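# Stamp the colored form field, then return the stamp

## Task

Bring the stamp down flat onto the colored field of the form and push it fully down, so the print is clean: no smearing, no double image, and no ink anywhere on the form beyond the field. Afterwards put the stamp back upright on the mat at its original spot, resting there on its own (not held in place by the robot). Finally open the gripper and move the arm away.

## Robot and tools

Robot: two six-joint arms, left_arm and right_arm, each ending in a parallel two-finger gripper. The names are just labels, not image sides. Cameras: cam_left_wrist and cam_right_wrist, one on each wrist, both 504x504 fisheye images.

Frame: a single world frame for both arms. Origin sits on the table surface midway between the arms; +x points forward across the table, +z points up, and left_arm sits toward +y. Reported hand positions are in metres, orientation as quaternion wxyz, velocities in m/s and rad/s. The printed hand position can be somewhat wrong, more so when the arm is stretched far. The gripper's fingers extend along its own +z and close along its own y. end_effector_position is the spot between closed pads; closed fingertips stick out about 33 mm past it, fully open ones about 9 mm. Closing pushes the tips roughly 24 mm farther out, so keep that clearance above surfaces.

Tool execute_actions, argument "actions": a list holding zero or one item. Empty list: no command, just returns the current state. An item with "rows" (1 to 15 rows) and optional "steps" (1 to 15, default 15) is a motion; each row lasts one control step of 1/30 s, and the final row repeats to fill remaining steps. An item with only "steps" (up to 300) is a wait, counted from the previous result and including reply time. Optional "pictures" (true/false) decides whether images come back. A refused call sends nothing.

Each row is one flat list of 18 numbers covering both arms, always all 18: left_arm first, then right_arm. Per arm: six absolute joint target angles in radians (waist, shoulder, elbow, forearm roll, wrist pitch, wrist roll, same order as the Joint positions line), then gripper position, force_limit, speed, each in [-1, 1]. Joint ranges per arm: waist -6.283 to 6.283, shoulder -6.283 to 6.283, elbow -2.792 to 2.792, forearm roll -6.283 to 6.283, wrist pitch -6.283 to 6.283, wrist roll -6.283 to 6.283. A target more than 0.010 rad beyond a range end, and beyond the current angle, is refused; true ends may differ by up to 0.010 rad, and an overshooting target is clipped there, possibly reported as "joint sent to its limit" (silence doesn't prove more room).

Gripper position is absolute: +1 fully open (140 mm gap), pads touch near -0.8, -1 closes until blocked. force_limit: about 14 N at -1, 60 N at 0, 107 N at +1 (for parts up to 40 mm wide). speed: gap rate about 30 mm/s at -1, 140 at 0, 250 at +1. To keep a gripper unchanged, repeat its previous three values; 0 is a real command. To grip, send -1 and confirm object_status 2. object_status: 0 moving, 1 blocked while opening, 2 blocked while closing, 3 reached target or pads met (thin parts may still be held). To squeeze harder while at 2, raise force_limit and switch position between -1 and -0.98. position_measured is in counts: 3 open, 230 pads touching, not linear.

Motion limits: joint targets advance at most 2.09 rad/s (waist, shoulder), 3.14 (elbow), 3.93 (the three wrist joints), with 0.3 s to ramp up, all joints of an arm synchronised. Targets are kept within 0.456 rad (waist, shoulder), 0.683 (elbow), 0.854 (wrist joints) of measured angles, and scaled back if they would move the hand over 70 mm from where it is. Between calls arms keep heading to the last row until motion settles or a step is HELD.

Result lines: per-arm state (position, quaternion, velocities); Joint positions and Joint velocities (rad, rad/s); Flange force (outside force at the gripper, noisy, includes held weight, "no reading" when unavailable); object_status and position_measured; "joint command not followed" means a clearance check altered joint targets; HELD marks steps where your row was partly not sent; MOTOR HOT warns of overheating.

Tool zoom_image: "camera" (cam_left_wrist or cam_right_wrist) and "region" [x0, y0, x1, y1] in pixels of that camera's latest image, origin top-left, at most 504 by 504. Returns a closer look.

Answering without any tool call ends everything.

Camera calibration (fisheye, OpenCV style) is given for both wrist cameras, with small errors; results list cameras whose numbers changed.

Avoid: knocking or placing anything off the table; dropping or sliding the stamp; smearing by sliding while pressed; arms colliding or pushing each other. A contact torque at a joint's load limit (waist 309, shoulder 309, elbow 145, forearm roll 40.9, wrist pitch 40.9, wrist roll 40.9 N m) or any outside force of 144 N halts that arm for 10 s, and it yields to the contact. Holding loads long heats motors; overheating brakes the arm. Move smoothly and press firmly but not excessively.

Each tool is called after "Call:" as name(argument=value, ...) on one line, values as JSON.

## Session

Call:
execute_actions(actions=[])

Scene clock: 0.00 s of 4800.00 s.
left_arm: end_effector_position=(+0.7068, +0.6889, +0.3220) position_measured=3 object_status=3 end_effector_quat_wxyz=(+0.000, +0.995, +0.104, -0.000) end_effector_velocity=(-0.000, +0.000, -0.001) end_effector_angular_velocity=(+0.001, +0.002, -0.000) | right_arm: end_effector_position=(+0.9631, +0.0549, +0.1255) position_measured=3 object_status=3 end_effector_quat_wxyz=(-0.207, +0.955, -0.185, -0.100) end_effector_velocity=(-0.000, +0.001, -0.000) end_effector_angular_velocity=(+0.000, -0.000, +0.001)
Joint positions: left_arm=[-0.052  0.163  1.605 -0.001  1.374  1.518] | right_arm=[0.489 1.022 0.645 0.467 1.455 2.228]
Joint velocities: left_arm=[-0.     0.001  0.001  0.001  0.    -0.   ] | right_arm=[ 0.001  0.001 -0.001  0.    -0.    -0.   ]
Flange force (N, the push that the arm receives, along the gripper's own x y z axes): no reading
camera_calibration (this result's frames):
cam_right_wrist: T_world_to_cam=[[-0.508232, -0.803868, -0.309025, 0.569598], [-0.730452, 0.212272, 0.649138, 0.607854], [-0.456224, 0.555641, -0.69507, 0.689361], [0, 0, 0, 1]] pos_world=[1.048, -0.0541862, 0.260594]

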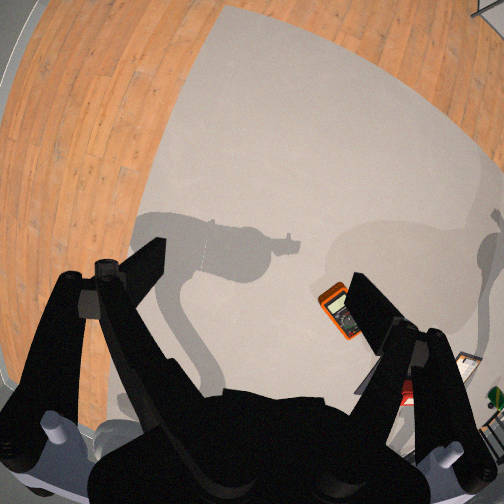

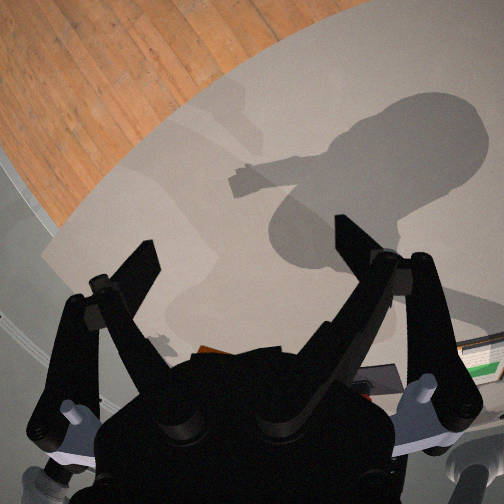

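Call:
zoom_image(camera="cam_left_wrist", region=[330, 300, 504, 460])

Call:
zoom_image(camera="cam_right_wrist", region=[330, 310, 504, 460])

Region (330, 300, 504, 460) of cam_left_wrist's 504x504 image, scaled by 2.897, with more detail than that image has; it fills the top 463 rows of this view, and the rest is white.

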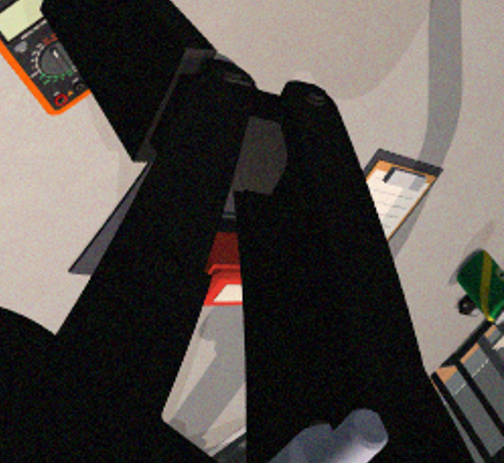

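Region (330, 310, 504, 460) of cam_right_wrist's 504x504 image, scaled by 2.897, with more detail than that image has; it fills the top 434 rows of this view, and the rest is white.

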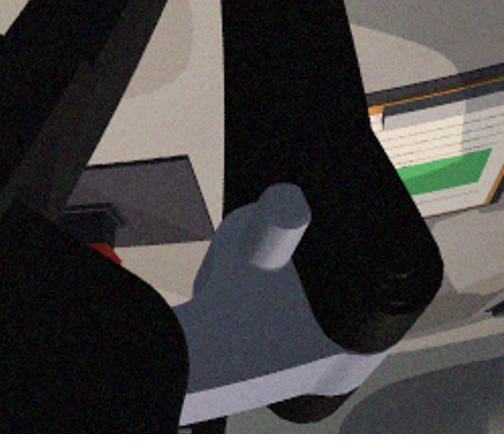

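Call:
execute_actions(actions=[{"rows": [[-1.1277,0.0524,1.9211,0,1.1681,-1.149,1,0,0, -0.440,0.0945,2.1523,0.853,1.7074,-0.865,1,0,0]], "steps": 15}], pictures=false)

Call:
execute_actions(actions=[{"steps": 45}])

Scene clock: 60.50 s of 4800.00 s.
left_arm: end_effector_position=(+0.6612, +0.4759, +0.2644) position_measured=3 object_status=3 end_effector_quat_wxyz=(+0.000, +0.967, +0.253, -0.000) end_effector_velocity=(-0.159, -0.487, -0.092) end_effector_angular_velocity=(+0.002, -0.000, +0.743) | right_arm: end_effector_position=(+0.8785, -0.1778, +0.2175) position_measured=3 object_status=3 end_effector_quat_wxyz=(-0.300, +0.939, -0.084, -0.142) end_effector_velocity=(-0.270, -0.499, +0.187) end_effector_angular_velocity=(+0.538, -0.193, +0.325)
Joint positions: left_arm=[-0.398  0.101  1.784 -0.001  1.258  0.869] | right_arm=[0.226 0.759 1.039 0.644 1.571 1.736]
Joint velocities: left_arm=[-0.857 -0.101  0.285  0.001 -0.185 -1.6  ] | right_arm=[-0.616 -0.614  0.92   0.301  0.196 -1.147]
Flange force (N, the push that the arm receives, along the gripper's own x y z axes): left_arm=[-4.1 -5.0 -0.8] | right_arm=[-7.0 3.9 1.3]
Steps of this call (steps 1 to 1800: nothing new was sent; steps 1801 to 1815: all 15 steps of this action). Readings (joint positions | what the end effector reports):
1801: left_arm=[-0.052 0.163 1.605 -0.001 1.373 1.517] | right_arm=[0.488 1.021 0.645 0.467 1.455 2.228] | left_arm position_measured=3 object_status=3 | right_arm position_measured=3 object_status=3
1802: left_arm=[-0.057 0.162 1.609 -0.001 1.371 1.507] | right_arm=[0.484 1.016 0.654 0.472 1.458 2.217] | left_arm position_measured=3 object_status=3 | right_arm position_measured=3 object_status=3
1804: left_arm=[-0.091 0.154 1.632 -0.001 1.356 1.443] | right_arm=[0.451 0.983 0.703 0.499 1.477 2.155] | left_arm position_measured=3 object_status=3 | right_arm position_measured=3 object_status=3
1808: left_arm=[-0.200 0.131 1.699 -0.001 1.313 1.240] | right_arm=[0.369 0.902 0.824 0.561 1.516 2.004] | left_arm position_measured=3 object_status=3 | right_arm position_measured=3 object_status=3
1815: the state above

Scene clock: 62.00 s of 4800.00 s.
left_arm: end_effector_position=(+0.4301, +0.1401, +0.2201) position_measured=3 object_status=3 end_effector_quat_wxyz=(+0.000, +0.622, +0.783, +0.000) end_effector_velocity=(+0.000, -0.000, -0.000) end_effector_angular_velocity=(+0.000, +0.000, +0.001) | right_arm: end_effector_position=(+0.4100, -0.4189, +0.2793) position_measured=3 object_status=3 end_effector_quat_wxyz=(-0.380, +0.597, +0.596, +0.380) end_effector_velocity=(-0.001, +0.000, -0.000) end_effector_angular_velocity=(+0.000, -0.000, -0.000)
Joint positions: left_arm=[-1.128  0.052  1.921  0.     1.168 -1.149] | right_arm=[-0.44   0.095  2.152  0.853  1.707 -0.865]
Joint velocities: left_arm=[ 0.  0. -0.  0. -0. -0.] | right_arm=[-0.001 -0.001  0.002  0.    -0.    -0.001]
Flange force (N, the push that the arm receives, along the gripper's own x y z axes): left_arm=[0.9 1.8 1.1] | right_arm=[-1.4 -6.8 -3.7]
Steps of this call (steps 1 to 45: the robot went on to your last target). Readings (joint positions | what the end effector reports):
1: left_arm=[-0.427 0.098 1.793 -0.001 1.251 0.815] | right_arm=[0.205 0.738 1.070 0.654 1.577 1.697] | left_arm position_measured=3 object_status=3 | right_arm position_measured=3 object_status=3
2: left_arm=[-0.456 0.094 1.802 -0.001 1.246 0.760] | right_arm=[0.184 0.717 1.101 0.663 1.583 1.657] | left_arm position_measured=3 object_status=3 | right_arm position_measured=3 object_status=3
4: left_arm=[-0.515 0.089 1.818 -0.000 1.235 0.650] | right_arm=[0.142 0.675 1.165 0.681 1.595 1.578] | left_arm position_measured=3 object_status=3 | right_arm position_measured=3 object_status=3
8: left_arm=[-0.634 0.080 1.844 -0.000 1.218 0.427] | right_arm=[0.055 0.588 1.295 0.713 1.616 1.415] | left_arm position_measured=3 object_status=3 | right_arm position_measured=3 object_status=3
45: the state above
camera_calibration (this result's frames):
cam_left_wrist: T_world_to_cam=[[0.917239, 0.39755, -0.0250382, -0.43496], [0.387173, -0.87499, 0.290671, -0.0897185], [0.093648, -0.276309, -0.956495, 0.388701], [0, 0, 0, 1]] pos_world=[0.397298, 0.201817, 0.386978]
cam_right_wrist: T_world_to_cam=[[0.9914, -0.0691627, -0.111098, -0.407232], [-0.125085, -0.75035, -0.649098, -0.0842812], [-0.0384688, 0.657412, -0.752548, 0.694637], [0, 0, 0, 1]] pos_world=[0.419909, -0.548069, 0.422799]

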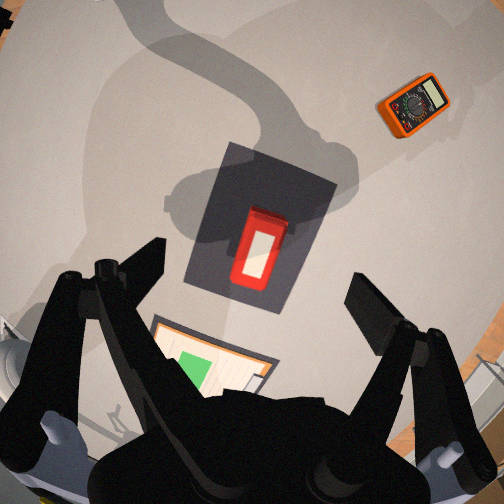

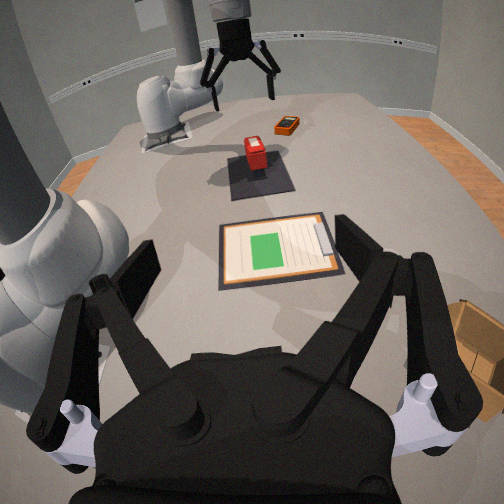

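Call:
zoom_image(camera="cam_left_wrist", region=[170, 130, 350, 330])

Call:
zoom_image(camera="cam_right_wrist", region=[200, 120, 360, 300])

Region (170, 130, 350, 330) of cam_left_wrist's 504x504 image, scaled by 2.520, with more detail than that image has; it fills the left 454 columns of this view, and the rest is white.

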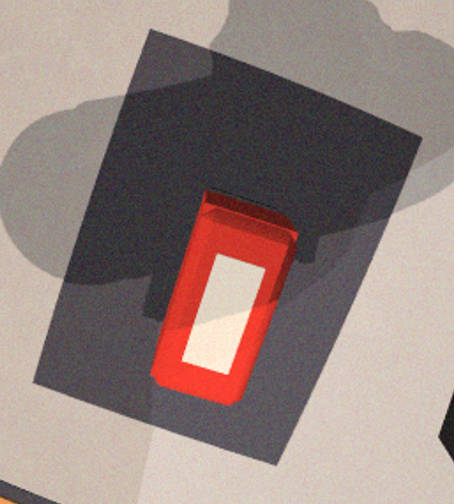

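Region (200, 120, 360, 300) of cam_right_wrist's 504x504 image, scaled by 2.800, with more detail than that image has.

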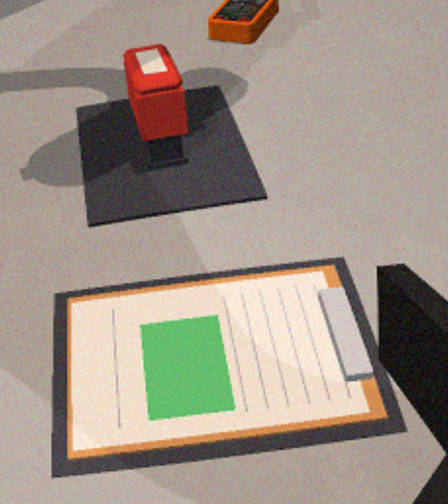

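Call:
execute_actions(actions=[{"rows": [[-1.1305,0.15462,1.96684,0,1.02013,-1.0417,0.3,0,0.5, -0.440,0.0945,2.1523,0.853,1.7074,-0.865,1,0,0]], "steps": 15}])

Call:
zoom_image(camera="cam_left_wrist", region=[150, 160, 370, 380])

Call:
zoom_image(camera="cam_right_wrist", region=[200, 80, 320, 210])

Scene clock: 122.47 s of 4800.00 s.
left_arm: end_effector_position=(+0.4440, +0.1191, +0.1399) position_measured=91 object_status=0 end_effector_quat_wxyz=(-0.000, +0.664, +0.748, -0.000) end_effector_velocity=(+0.000, -0.000, +0.002) end_effector_angular_velocity=(-0.002, -0.002, -0.001) | right_arm: end_effector_position=(+0.4100, -0.4189, +0.2793) position_measured=3 object_status=3 end_effector_quat_wxyz=(-0.379, +0.597, +0.596, +0.380) end_effector_velocity=(+0.000, -0.000, -0.000) end_effector_angular_velocity=(+0.000, +0.001, -0.000)
Joint positions: left_arm=[-1.131  0.155  1.967 -0.     1.02  -1.042] | right_arm=[-0.44   0.094  2.152  0.853  1.707 -0.865]
Joint velocities: left_arm=[-0.    -0.002 -0.     0.    -0.     0.001] | right_arm=[-0.     0.001 -0.     0.     0.     0.   ]
Flange force (N, the push that the arm receives, along the gripper's own x y z axes): left_arm=[3.2 1.3 -0.3] | right_arm=[0.2 -8.1 -2.9]
Steps of this call (steps 1 to 15: the robot went on to your last target; steps 16 to 1799: nothing new was sent; steps 1800 to 1814: all 15 steps of this action). Readings (joint positions | what the end effector reports):
1800: left_arm=[-1.128 0.053 1.921 -0.000 1.167 -1.149] | right_arm=[-0.440 0.094 2.152 0.853 1.707 -0.865] | left_arm position_measured=3 object_status=0 | right_arm position_measured=3 object_status=3
1801: left_arm=[-1.128 0.058 1.923 -0.000 1.159 -1.143] | right_arm=[-0.440 0.094 2.152 0.853 1.707 -0.865] | left_arm position_measured=10 object_status=0 | right_arm position_measured=3 object_status=3
1803: left_arm=[-1.129 0.091 1.939 -0.000 1.111 -1.107] | right_arm=[-0.440 0.094 2.152 0.853 1.707 -0.865] | left_arm position_measured=31 object_status=0 | right_arm position_measured=3 object_status=3
1807: left_arm=[-1.131 0.155 1.967 -0.000 1.022 -1.043] | right_arm=[-0.440 0.094 2.152 0.853 1.707 -0.865] | left_arm position_measured=73 object_status=0 | right_arm position_measured=3 object_status=3
1814: the state above
camera_calibration (this result's frames):
cam_left_wrist: T_world_to_cam=[[0.95536, 0.294359, -0.0252884, -0.445955], [0.288778, -0.912297, 0.290382, -0.042029], [0.0624061, -0.284722, -0.956577, 0.319804], [0, 0, 0, 1]] pos_world=[0.418226, 0.183983, 0.306844]
cam_right_wrist: T_world_to_cam=[[0.991404, -0.0691653, -0.111056, -0.407217], [-0.125061, -0.75034, -0.649114, -0.0842868], [-0.0384339, 0.657423, -0.752541, 0.694619], [0, 0, 0, 1]] pos_world=[0.419873, -0.548068, 0.422793]

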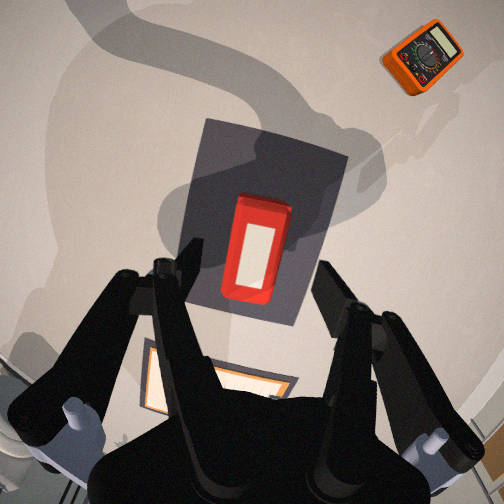

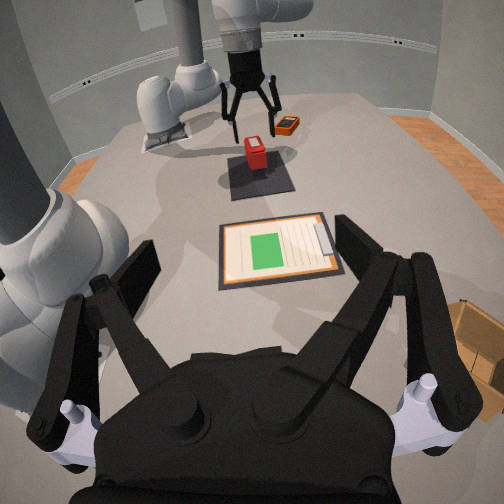

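Region (150, 160, 370, 380) of cam_left_wrist's 504x504 image, scaled by 2.291, with more detail than that image has.

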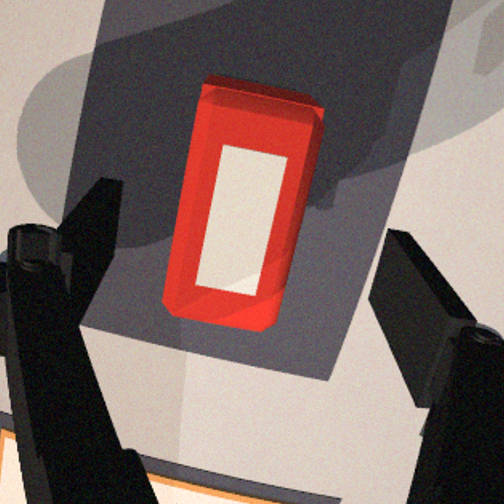

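Region (200, 80, 320, 210) of cam_right_wrist's 504x504 image, scaled by 3.877, with more detail than that image has; it fills the left 465 columns of this view, and the rest is white.

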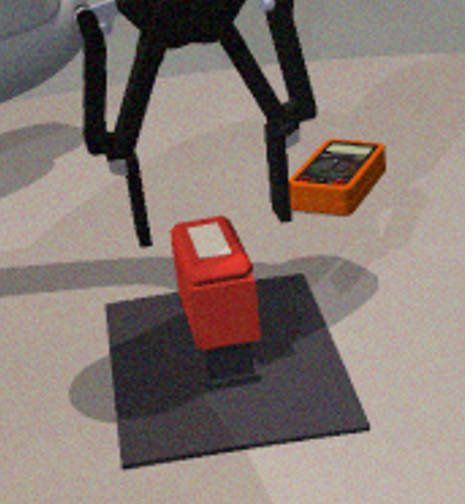

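Call:
execute_actions(actions=[{"rows": [[-1.13421,0.20774,2.02043,0,0.91342,-1.0454,0.3,0,0.5, -0.440,0.0945,2.1523,0.853,1.7074,-0.865,1,0,0]], "steps": 12}])

Call:
zoom_image(camera="cam_left_wrist", region=[150, 160, 370, 380])

Call:
zoom_image(camera="cam_right_wrist", region=[210, 90, 310, 200])

Scene clock: 163.77 s of 4800.00 s.
left_arm: end_effector_position=(+0.4416, +0.1190, +0.0849) position_measured=91 object_status=3 end_effector_quat_wxyz=(-0.000, +0.664, +0.748, +0.000) end_effector_velocity=(+0.000, -0.001, +0.002) end_effector_angular_velocity=(-0.003, -0.002, -0.000) | right_arm: end_effector_position=(+0.4100, -0.4189, +0.2793) position_measured=3 object_status=3 end_effector_quat_wxyz=(-0.379, +0.597, +0.596, +0.380) end_effector_velocity=(+0.000, -0.000, +0.001) end_effector_angular_velocity=(-0.001, -0.001, -0.001)
Joint positions: left_arm=[-1.134  0.208  2.02   0.     0.913 -1.045] | right_arm=[-0.44   0.094  2.152  0.853  1.707 -0.865]
Joint velocities: left_arm=[-0.    -0.003 -0.    -0.    -0.001 -0.   ] | right_arm=[-0.    -0.001 -0.    -0.    -0.     0.   ]
Flange force (N, the push that the arm receives, along the gripper's own x y z axes): left_arm=[1.0 2.5 1.1] | right_arm=[-1.4 -8.4 -6.2]
Steps of this call (steps 1 to 15: the robot went on to your last target; steps 16 to 1227: nothing new was sent; steps 1228 to 1239: all 12 steps of this action). Readings (joint positions | what the end effector reports):
1228: left_arm=[-1.130 0.155 1.967 0.000 1.019 -1.042] | right_arm=[-0.440 0.094 2.152 0.853 1.707 -0.865] | left_arm position_measured=91 object_status=3 | right_arm position_measured=3 object_status=3
1229: left_arm=[-1.131 0.159 1.971 0.000 1.009 -1.042] | right_arm=[-0.440 0.094 2.152 0.853 1.707 -0.865] | left_arm position_measured=91 object_status=3 | right_arm position_measured=3 object_status=3
1231: left_arm=[-1.133 0.188 2.001 0.000 0.951 -1.044] | right_arm=[-0.440 0.095 2.152 0.853 1.707 -0.865] | left_arm position_measured=91 object_status=3 | right_arm position_measured=3 object_status=3
1235: left_arm=[-1.134 0.208 2.020 0.000 0.914 -1.045] | right_arm=[-0.440 0.094 2.152 0.853 1.707 -0.865] | left_arm position_measured=91 object_status=3 | right_arm position_measured=3 object_status=3
1239: the state above
camera_calibration (this result's frames):
cam_left_wrist: T_world_to_cam=[[0.955366, 0.294354, -0.0251213, -0.44503], [0.28873, -0.912338, 0.2903, -0.0254113], [0.0625319, -0.284596, -0.956606, 0.267239], [0, 0, 0, 1]] pos_world=[0.415793, 0.183868, 0.251839]
cam_right_wrist: T_world_to_cam=[[0.991404, -0.0691656, -0.111056, -0.407217], [-0.125061, -0.75034, -0.649114, -0.084287], [-0.0384334, 0.657423, -0.752541, 0.694619], [0, 0, 0, 1]] pos_world=[0.419873, -0.548068, 0.422793]

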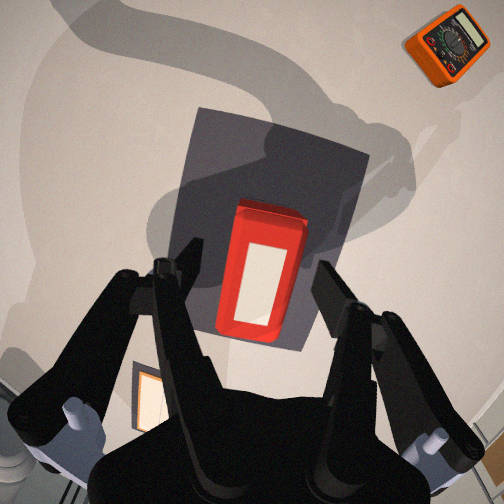

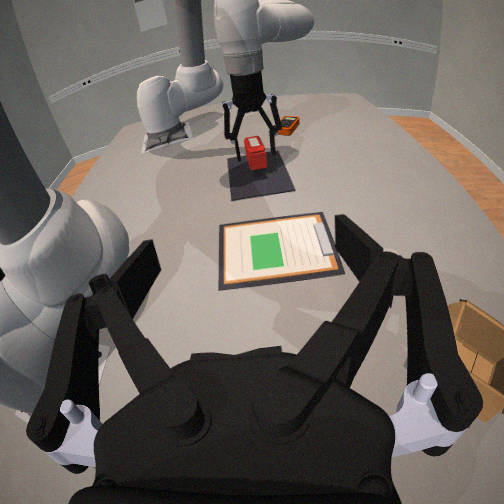

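Region (150, 160, 370, 380) of cam_left_wrist's 504x504 image, scaled by 2.291, with more detail than that image has.

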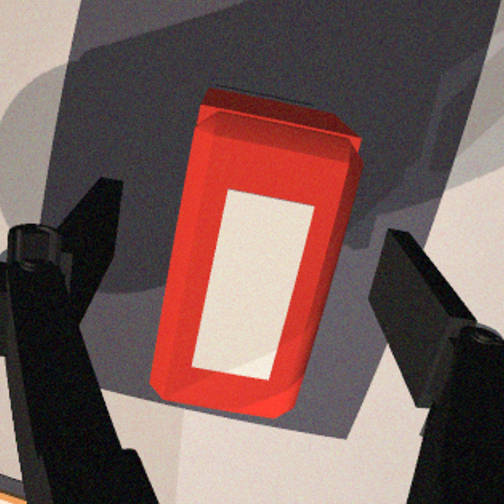

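Region (210, 90, 310, 200) of cam_right_wrist's 504x504 image, scaled by 4.582, with more detail than that image has; it fills the left 458 columns of this view, and the rest is white.

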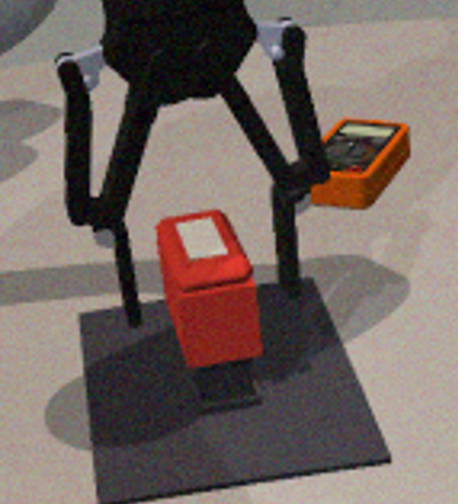

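Call:
execute_actions(actions=[{"rows": [[-1.13421,0.20774,2.02043,0,0.91342,-1.0454,-1,0.7,0, -0.440,0.0945,2.1523,0.853,1.7074,-0.865,1,0,0]], "steps": 15}])

Call:
zoom_image(camera="cam_right_wrist", region=[210, 90, 310, 200])

Scene clock: 182.80 s of 4800.00 s.
left_arm: end_effector_position=(+0.4416, +0.1189, +0.0851) position_measured=168 object_status=0 end_effector_quat_wxyz=(+0.000, +0.664, +0.748, -0.000) end_effector_velocity=(+0.000, -0.001, +0.001) end_effector_angular_velocity=(-0.002, -0.001, +0.001) | right_arm: end_effector_position=(+0.4100, -0.4189, +0.2793) position_measured=3 object_status=3 end_effector_quat_wxyz=(-0.379, +0.597, +0.596, +0.380) end_effector_velocity=(+0.000, -0.000, +0.000) end_effector_angular_velocity=(-0.001, -0.002, +0.001)
Joint positions: left_arm=[-1.134  0.208  2.02  -0.     0.913 -1.045] | right_arm=[-0.44   0.094  2.152  0.853  1.707 -0.865]
Joint velocities: left_arm=[-0.    -0.001 -0.001 -0.    -0.    -0.   ] | right_arm=[ 0.    -0.001 -0.001 -0.     0.    -0.001]
Flange force (N, the push that the arm receives, along the gripper's own x y z axes): left_arm=[2.6 1.0 -4.7] | right_arm=[-4.4 -3.3 -3.8]
Steps of this call (steps 1 to 15: the robot went on to your last target; steps 16 to 556: nothing new was sent; steps 557 to 571: all 15 steps of this action). Readings (joint positions | what the end effector reports):
557: left_arm=[-1.134 0.208 2.020 -0.000 0.913 -1.045] | right_arm=[-0.440 0.094 2.152 0.853 1.707 -0.865] | left_arm position_measured=91 object_status=0 | right_arm position_measured=3 object_status=3
558: left_arm=[-1.134 0.208 2.020 -0.000 0.913 -1.045] | right_arm=[-0.440 0.094 2.152 0.853 1.707 -0.865] | left_arm position_measured=96 object_status=0 | right_arm position_measured=3 object_status=3
560: left_arm=[-1.134 0.208 2.020 -0.000 0.913 -1.045] | right_arm=[-0.440 0.094 2.152 0.853 1.707 -0.865] | left_arm position_measured=111 object_status=0 | right_arm position_measured=3 object_status=3
564: left_arm=[-1.134 0.208 2.020 -0.000 0.913 -1.045] | right_arm=[-0.440 0.094 2.152 0.853 1.707 -0.865] | left_arm position_measured=142 object_status=0 | right_arm position_measured=3 object_status=3
571: the state above
camera_calibration (this result's frames):
cam_left_wrist: T_world_to_cam=[[0.955366, 0.29436, -0.0250682, -0.445004], [0.288695, -0.912225, 0.29069, -0.0255941], [0.0626997, -0.284952, -0.956489, 0.267351], [0, 0, 0, 1]] pos_world=[0.415767, 0.183826, 0.252003]
cam_right_wrist: T_world_to_cam=[[0.991404, -0.0691654, -0.111056, -0.407218], [-0.12506, -0.750341, -0.649114, -0.0842872], [-0.0384333, 0.657423, -0.752541, 0.694619], [0, 0, 0, 1]] pos_world=[0.419873, -0.548068, 0.422793]

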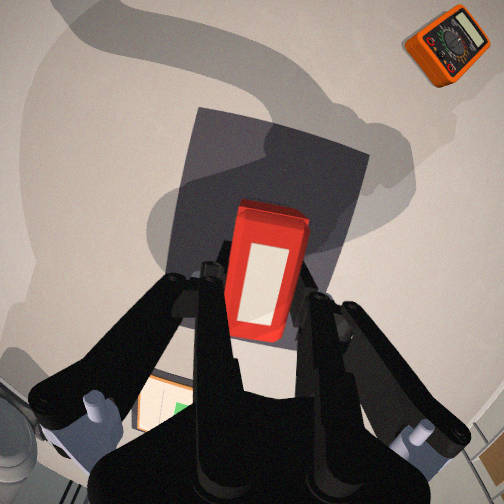

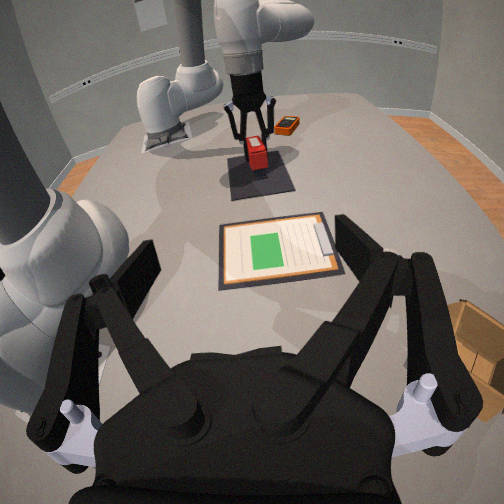

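Region (210, 90, 310, 200) of cam_right_wrist's 504x504 image, scaled by 4.582, with more detail than that image has; it fills the left 458 columns of this view, and the rest is white.

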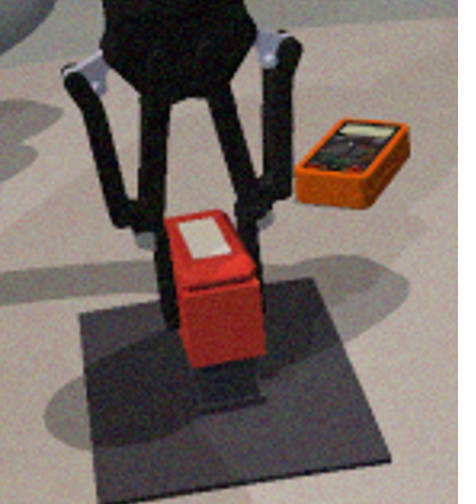

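Call:
execute_actions(actions=[{"rows": [[-1.13421,0.15243,1.96948,0,1.01968,-1.0454,-1,0.7,0, -0.440,0.0945,2.1523,0.853,1.7074,-0.865,1,0,0],[-1.13421,0.15243,1.96948,0,1.01968,-1.0454,-1,0.7,0, -0.440,0.0945,2.1523,0.853,1.7074,-0.865,1,0,0],[-1.13421,0.15243,1.96948,0,1.01968,-1.0454,-1,0.7,0, -0.440,0.0945,2.1523,0.853,1.7074,-0.865,1,0,0],[-1.13421,0.15243,1.96948,0,1.01968,-1.0454,-1,0.7,0, -0.440,0.0945,2.1523,0.853,1.7074,-0.865,1,0,0],[-1.13421,0.15243,1.96948,0,1.01968,-1.0454,-1,0.7,0, -0.440,0.0945,2.1523,0.853,1.7074,-0.865,1,0,0],[-1.13421,0.15243,1.96948,0,1.01968,-1.0454,-1,0.7,0, -0.440,0.0945,2.1523,0.853,1.7074,-0.865,1,0,0],[-1.13421,0.15243,1.96948,0,1.01968,-1.0454,-1,0.7,0, -0.440,0.0945,2.1523,0.853,1.7074,-0.865,1,0,0],[-1.13421,0.15243,1.96948,0,1.01968,-1.0454,-1,0.7,0, -0.440,0.0945,2.1523,0.853,1.7074,-0.865,1,0,0],[-1.36262,0.52867,1.45691,0,1.15601,-1.1738,-1,0.7,0, -0.440,0.0945,2.1523,0.853,1.7074,-0.865,1,0,0]], "steps": 15}], pictures=false)

Call:
execute_actions(actions=[{"steps": 30}])

Scene clock: 226.50 s of 4800.00 s.
left_arm: end_effector_position=(+0.4547, +0.0283, +0.1458) position_measured=168 object_status=2 end_effector_quat_wxyz=(+0.000, +0.675, +0.738, -0.000) end_effector_velocity=(+0.042, -0.566, +0.009) end_effector_angular_velocity=(+0.001, +0.001, -0.185) | right_arm: end_effector_position=(+0.4100, -0.4189, +0.2793) position_measured=3 object_status=3 end_effector_quat_wxyz=(-0.379, +0.597, +0.596, +0.380) end_effector_velocity=(-0.000, +0.000, -0.000) end_effector_angular_velocity=(+0.001, +0.001, -0.000)
Joint positions: left_arm=[-1.202  0.264  1.817  0.     1.06  -1.084] | right_arm=[-0.44   0.094  2.152  0.853  1.707 -0.865]
Joint velocities: left_arm=[-0.421  0.694 -0.942 -0.     0.249 -0.236] | right_arm=[-0.     0.     0.001  0.    -0.    -0.   ]
Flange force (N, the push that the arm receives, along the gripper's own x y z axes): left_arm=[3.1 3.4 2.8] | right_arm=[-0.9 -7.4 -2.9]
Steps of this call (steps 1 to 15: the robot went on to your last target; steps 16 to 1296: nothing new was sent; steps 1297 to 1311: all 15 steps of this action). Readings (joint positions | what the end effector reports):
1297: left_arm=[-1.134 0.207 2.020 0.000 0.914 -1.045] | right_arm=[-0.440 0.094 2.152 0.853 1.707 -0.865] | left_arm position_measured=168 object_status=2 | right_arm position_measured=3 object_status=3
1298: left_arm=[-1.134 0.203 2.016 0.000 0.925 -1.045] | right_arm=[-0.440 0.094 2.152 0.853 1.707 -0.865] | left_arm position_measured=168 object_status=2 | right_arm position_measured=3 object_status=3
1300: left_arm=[-1.134 0.173 1.988 0.000 0.982 -1.045] | right_arm=[-0.440 0.094 2.152 0.853 1.707 -0.865] | left_arm position_measured=168 object_status=2 | right_arm position_measured=3 object_status=3
1304: left_arm=[-1.134 0.152 1.969 0.000 1.019 -1.045] | right_arm=[-0.440 0.094 2.152 0.853 1.707 -0.865] | left_arm position_measured=168 object_status=2 | right_arm position_measured=3 object_status=3
1311: the state above

Scene clock: 227.50 s of 4800.00 s.
left_arm: end_effector_position=(+0.4361, -0.1859, +0.1300) position_measured=168 object_status=2 end_effector_quat_wxyz=(-0.000, +0.700, +0.714, -0.000) end_effector_velocity=(-0.000, +0.000, -0.002) end_effector_angular_velocity=(+0.002, +0.001, +0.000) | right_arm: end_effector_position=(+0.4100, -0.4189, +0.2793) position_measured=3 object_status=3 end_effector_quat_wxyz=(-0.379, +0.597, +0.596, +0.380) end_effector_velocity=(+0.000, -0.000, +0.001) end_effector_angular_velocity=(-0.002, -0.002, -0.000)
Joint positions: left_arm=[-1.363  0.529  1.457 -0.     1.156 -1.174] | right_arm=[-0.44   0.094  2.152  0.853  1.707 -0.865]
Joint velocities: left_arm=[ 0.     0.001  0.001 -0.001 -0.     0.   ] | right_arm=[ 0.    -0.002 -0.001  0.     0.     0.001]
Flange force (N, the push that the arm receives, along the gripper's own x y z axes): left_arm=[4.7 -0.4 0.6] | right_arm=[-2.6 -7.6 -3.4]
Steps of this call (steps 1 to 30: the robot went on to your last target). Readings (joint positions | what the end effector reports):
1: left_arm=[-1.216 0.287 1.785 0.000 1.069 -1.092] | right_arm=[-0.440 0.095 2.152 0.853 1.707 -0.865] | left_arm position_measured=168 object_status=2 | right_arm position_measured=3 object_status=3
2: left_arm=[-1.230 0.311 1.753 0.000 1.077 -1.100] | right_arm=[-0.440 0.094 2.152 0.853 1.707 -0.865] | left_arm position_measured=168 object_status=2 | right_arm position_measured=3 object_status=3
4: left_arm=[-1.259 0.358 1.689 0.000 1.094 -1.116] | right_arm=[-0.440 0.094 2.152 0.853 1.707 -0.865] | left_arm position_measured=168 object_status=2 | right_arm position_measured=3 object_status=3
8: left_arm=[-1.316 0.452 1.561 0.000 1.128 -1.148] | right_arm=[-0.440 0.094 2.152 0.853 1.707 -0.865] | left_arm position_measured=168 object_status=2 | right_arm position_measured=3 object_status=3
30: the state above
All arms were judged still, so your last target was given up. Only a new action makes them travel on or press farther. Fingers that are still opening or closing keep moving.
camera_calibration (this result's frames):
cam_left_wrist: T_world_to_cam=[[0.979976, 0.197521, -0.0251425, -0.377619], [0.196216, -0.936508, 0.290608, -0.279285], [0.0338552, -0.289722, -0.956512, 0.235518], [0, 0, 0, 1]] pos_world=[0.416884, -0.11873, 0.296944]
cam_right_wrist: T_world_to_cam=[[0.991404, -0.0691654, -0.111056, -0.407217], [-0.125061, -0.750341, -0.649114, -0.0842871], [-0.0384335, 0.657423, -0.752541, 0.694619], [0, 0, 0, 1]] pos_world=[0.419873, -0.548068, 0.422793]

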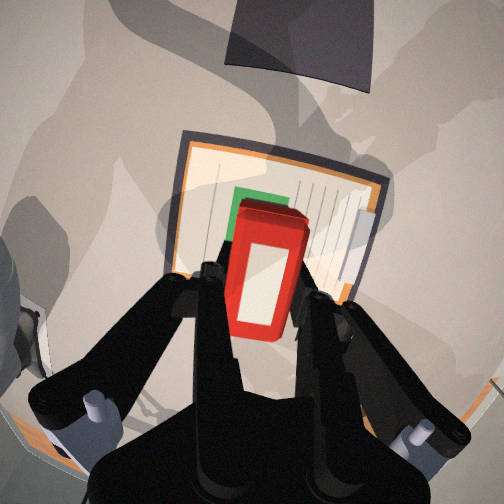

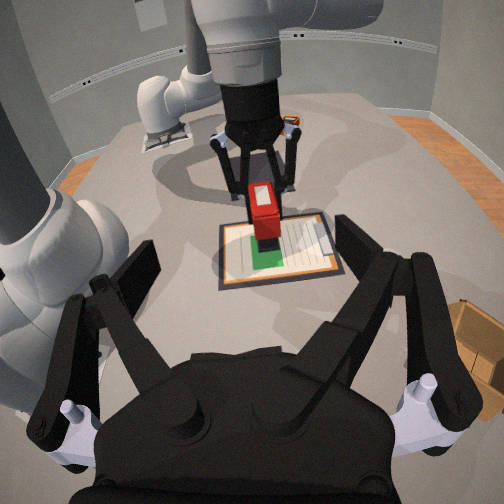

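Call:
zoom_image(camera="cam_left_wrist", region=[160, 120, 400, 320])

Call:
zoom_image(camera="cam_right_wrist", region=[210, 170, 350, 300])

Region (160, 120, 400, 320) of cam_left_wrist's 504x504 image, scaled by 2.100, with more detail than that image has.

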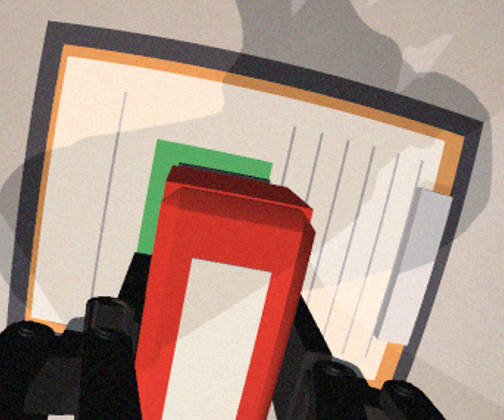

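Region (210, 170, 350, 300) of cam_right_wrist's 504x504 image, scaled by 3.600, with more detail than that image has; it fills the top 468 rows of this view, and the rest is white.

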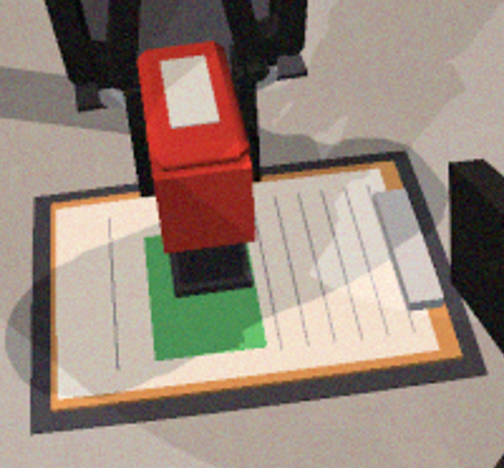

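Call:
execute_actions(actions=[{"rows": [[-1.3663,0.55553,1.48227,0,1.10379,-1.1775,-1,0.7,0, -0.440,0.0945,2.1523,0.853,1.7074,-0.865,1,0,0]], "steps": 12}])

Call:
zoom_image(camera="cam_left_wrist", region=[200, 160, 340, 260])

Call:
zoom_image(camera="cam_right_wrist", region=[230, 190, 320, 290])

Scene clock: 261.43 s of 4800.00 s.
left_arm: end_effector_position=(+0.4341, -0.1889, +0.0949) position_measured=168 object_status=2 end_effector_quat_wxyz=(-0.000, +0.700, +0.714, +0.000) end_effector_velocity=(-0.000, -0.001, +0.003) end_effector_angular_velocity=(-0.004, -0.002, -0.001) | right_arm: end_effector_position=(+0.4100, -0.4189, +0.2793) position_measured=3 object_status=3 end_effector_quat_wxyz=(-0.379, +0.597, +0.596, +0.380) end_effector_velocity=(-0.000, -0.000, -0.000) end_effector_angular_velocity=(+0.000, +0.001, -0.001)
Joint positions: left_arm=[-1.366  0.556  1.482 -0.     1.104 -1.177] | right_arm=[-0.44   0.095  2.152  0.853  1.707 -0.865]
Joint velocities: left_arm=[-0.    -0.004 -0.    -0.    -0.     0.   ] | right_arm=[-0.001  0.     0.    -0.     0.    -0.   ]
Flange force (N, the push that the arm receives, along the gripper's own x y z axes): left_arm=[3.2 -0.1 -0.3] | right_arm=[0.2 -7.8 -6.0]
Steps of this call (steps 1 to 1006: nothing new was sent; steps 1007 to 1018: all 12 steps of this action). Readings (joint positions | what the end effector reports):
1007: left_arm=[-1.363 0.529 1.457 0.000 1.155 -1.174] | right_arm=[-0.440 0.094 2.152 0.853 1.707 -0.865] | left_arm position_measured=168 object_status=2 | right_arm position_measured=3 object_status=3
1008: left_arm=[-1.363 0.533 1.461 0.000 1.145 -1.175] | right_arm=[-0.440 0.095 2.152 0.853 1.707 -0.865] | left_arm position_measured=168 object_status=2 | right_arm position_measured=3 object_status=3
1010: left_arm=[-1.366 0.553 1.481 0.000 1.109 -1.177] | right_arm=[-0.440 0.094 2.152 0.853 1.707 -0.865] | left_arm position_measured=168 object_status=2 | right_arm position_measured=3 object_status=3
1014: left_arm=[-1.366 0.556 1.482 -0.000 1.104 -1.177] | right_arm=[-0.440 0.094 2.152 0.853 1.707 -0.865] | left_arm position_measured=168 object_status=2 | right_arm position_measured=3 object_status=3
1018: the state above
camera_calibration (this result's frames):
cam_left_wrist: T_world_to_cam=[[0.979961, 0.197592, -0.0251571, -0.37597], [0.196293, -0.936534, 0.290472, -0.271484], [0.0338346, -0.28959, -0.956553, 0.2012], [0, 0, 0, 1]] pos_world=[0.414919, -0.1217, 0.261858]
cam_right_wrist: T_world_to_cam=[[0.991404, -0.0691654, -0.111056, -0.407217], [-0.12506, -0.750341, -0.649114, -0.084287], [-0.0384334, 0.657423, -0.752541, 0.694619], [0, 0, 0, 1]] pos_world=[0.419873, -0.548068, 0.422793]

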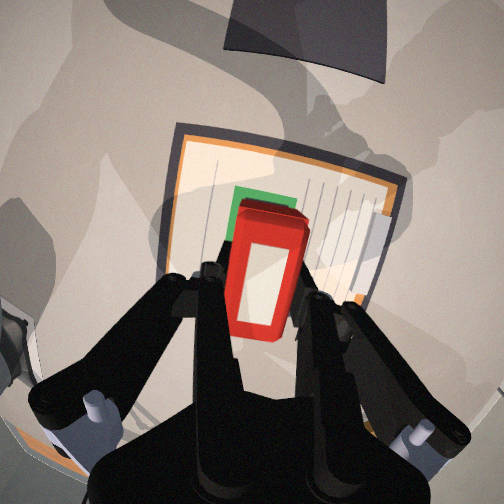

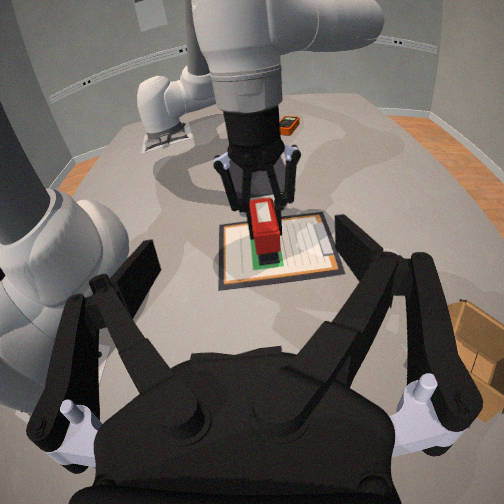

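Region (200, 160, 340, 260) of cam_left_wrist's 504x504 image, scaled by 3.600, with more detail than that image has; it fills the top 360 rows of this view, and the rest is white.

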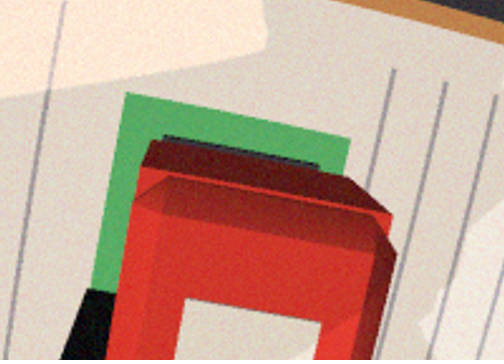

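Region (230, 190, 320, 290) of cam_right_wrist's 504x504 image, scaled by 5.040, with more detail than that image has; it fills the left 454 columns of this view, and the rest is white.

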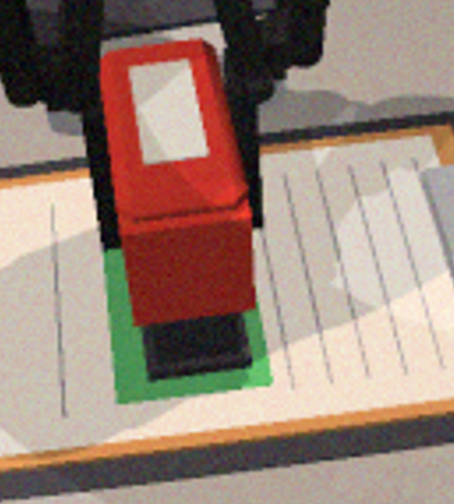

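Call:
execute_actions(actions=[])

Scene clock: 291.77 s of 4800.00 s.
left_arm: end_effector_position=(+0.4341, -0.1889, +0.0951) position_measured=168 object_status=2 end_effector_quat_wxyz=(+0.000, +0.700, +0.714, -0.000) end_effector_velocity=(-0.000, +0.000, -0.000) end_effector_angular_velocity=(+0.000, +0.001, +0.001) | right_arm: end_effector_position=(+0.4100, -0.4189, +0.2793) position_measured=3 object_status=3 end_effector_quat_wxyz=(-0.379, +0.597, +0.596, +0.380) end_effector_velocity=(-0.000, -0.000, -0.000) end_effector_angular_velocity=(+0.001, +0.001, -0.000)
Joint positions: left_arm=[-1.366  0.556  1.482  0.     1.104 -1.177] | right_arm=[-0.44   0.094  2.152  0.853  1.707 -0.865]
Joint velocities: left_arm=[-0.     0.     0.    -0.001  0.    -0.   ] | right_arm=[-0.     0.001  0.    -0.    -0.     0.   ]
Flange force (N, the push that the arm receives, along the gripper's own x y z axes): left_arm=[5.6 -0.6 0.6] | right_arm=[0.2 -7.9 -2.8]
Steps of this call (steps 1 to 15: the robot went on to your last target; steps 16 to 910: nothing new was sent). Readings (joint positions | what the end effector reports):
1: left_arm=[-1.366 0.556 1.482 -0.000 1.104 -1.177] | right_arm=[-0.440 0.094 2.152 0.853 1.707 -0.865] | left_arm position_measured=168 object_status=2 | right_arm position_measured=3 object_status=3
2: left_arm=[-1.366 0.556 1.482 -0.000 1.104 -1.177] | right_arm=[-0.440 0.095 2.152 0.853 1.707 -0.865] | left_arm position_measured=168 object_status=2 | right_arm position_measured=3 object_status=3
4: left_arm=[-1.366 0.556 1.482 -0.000 1.104 -1.177] | right_arm=[-0.440 0.094 2.152 0.853 1.707 -0.865] | left_arm position_measured=168 object_status=2 | right_arm position_measured=3 object_status=3
8: left_arm=[-1.366 0.556 1.482 -0.000 1.104 -1.178] | right_arm=[-0.440 0.095 2.152 0.853 1.707 -0.865] | left_arm position_measured=168 object_status=2 | right_arm position_measured=3 object_status=3
910: the state above
All arms were judged still, so your last target was given up. Only a new action makes them travel on or press farther. Fingers that are still opening or closing keep moving.
camera_calibration (this result's frames):
cam_left_wrist: T_world_to_cam=[[0.979979, 0.197517, -0.0250741, -0.375977], [0.196191, -0.9365, 0.29065, -0.271533], [0.0339265, -0.28975, -0.956501, 0.201242], [0, 0, 0, 1]] pos_world=[0.414894, -0.121719, 0.261982]
cam_right_wrist: T_world_to_cam=[[0.991404, -0.0691654, -0.111056, -0.407218], [-0.12506, -0.750341, -0.649114, -0.0842872], [-0.0384332, 0.657423, -0.752541, 0.694619], [0, 0, 0, 1]] pos_world=[0.419873, -0.548068, 0.422793]

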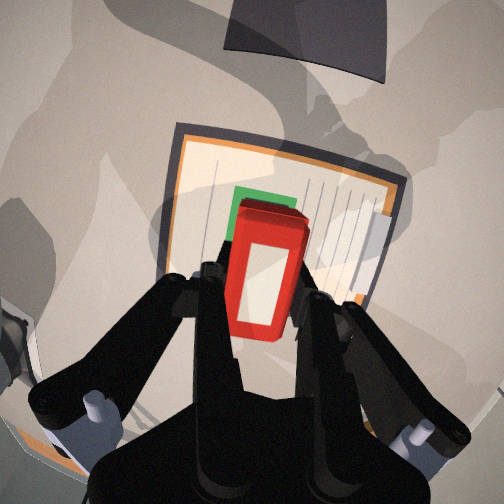

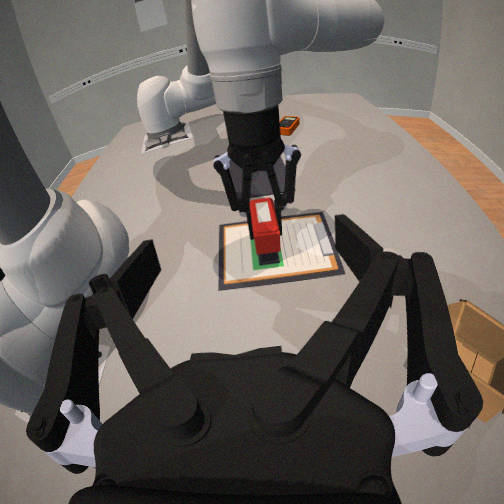

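Call:
zoom_image(camera="cam_right_wrist", region=[220, 190, 320, 290])

Call:
zoom_image(camera="cam_left_wrist", region=[200, 160, 340, 260])

Region (220, 190, 320, 290) of cam_right_wrist's 504x504 image, scaled by 5.040, with more detail than that image has.

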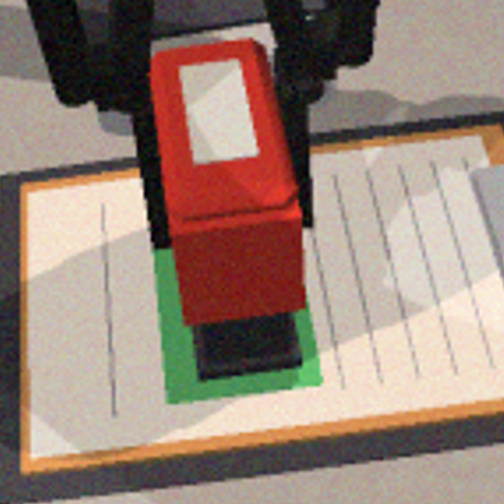

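Region (200, 160, 340, 260) of cam_left_wrist's 504x504 image, scaled by 3.600, with more detail than that image has; it fills the top 360 rows of this view, and the rest is white.

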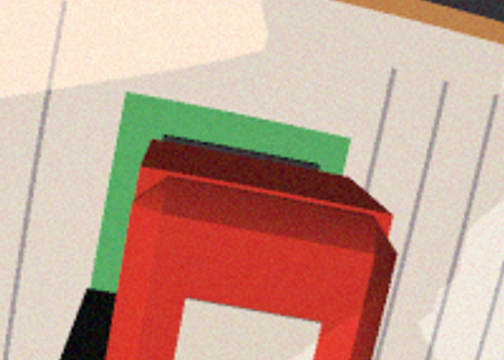

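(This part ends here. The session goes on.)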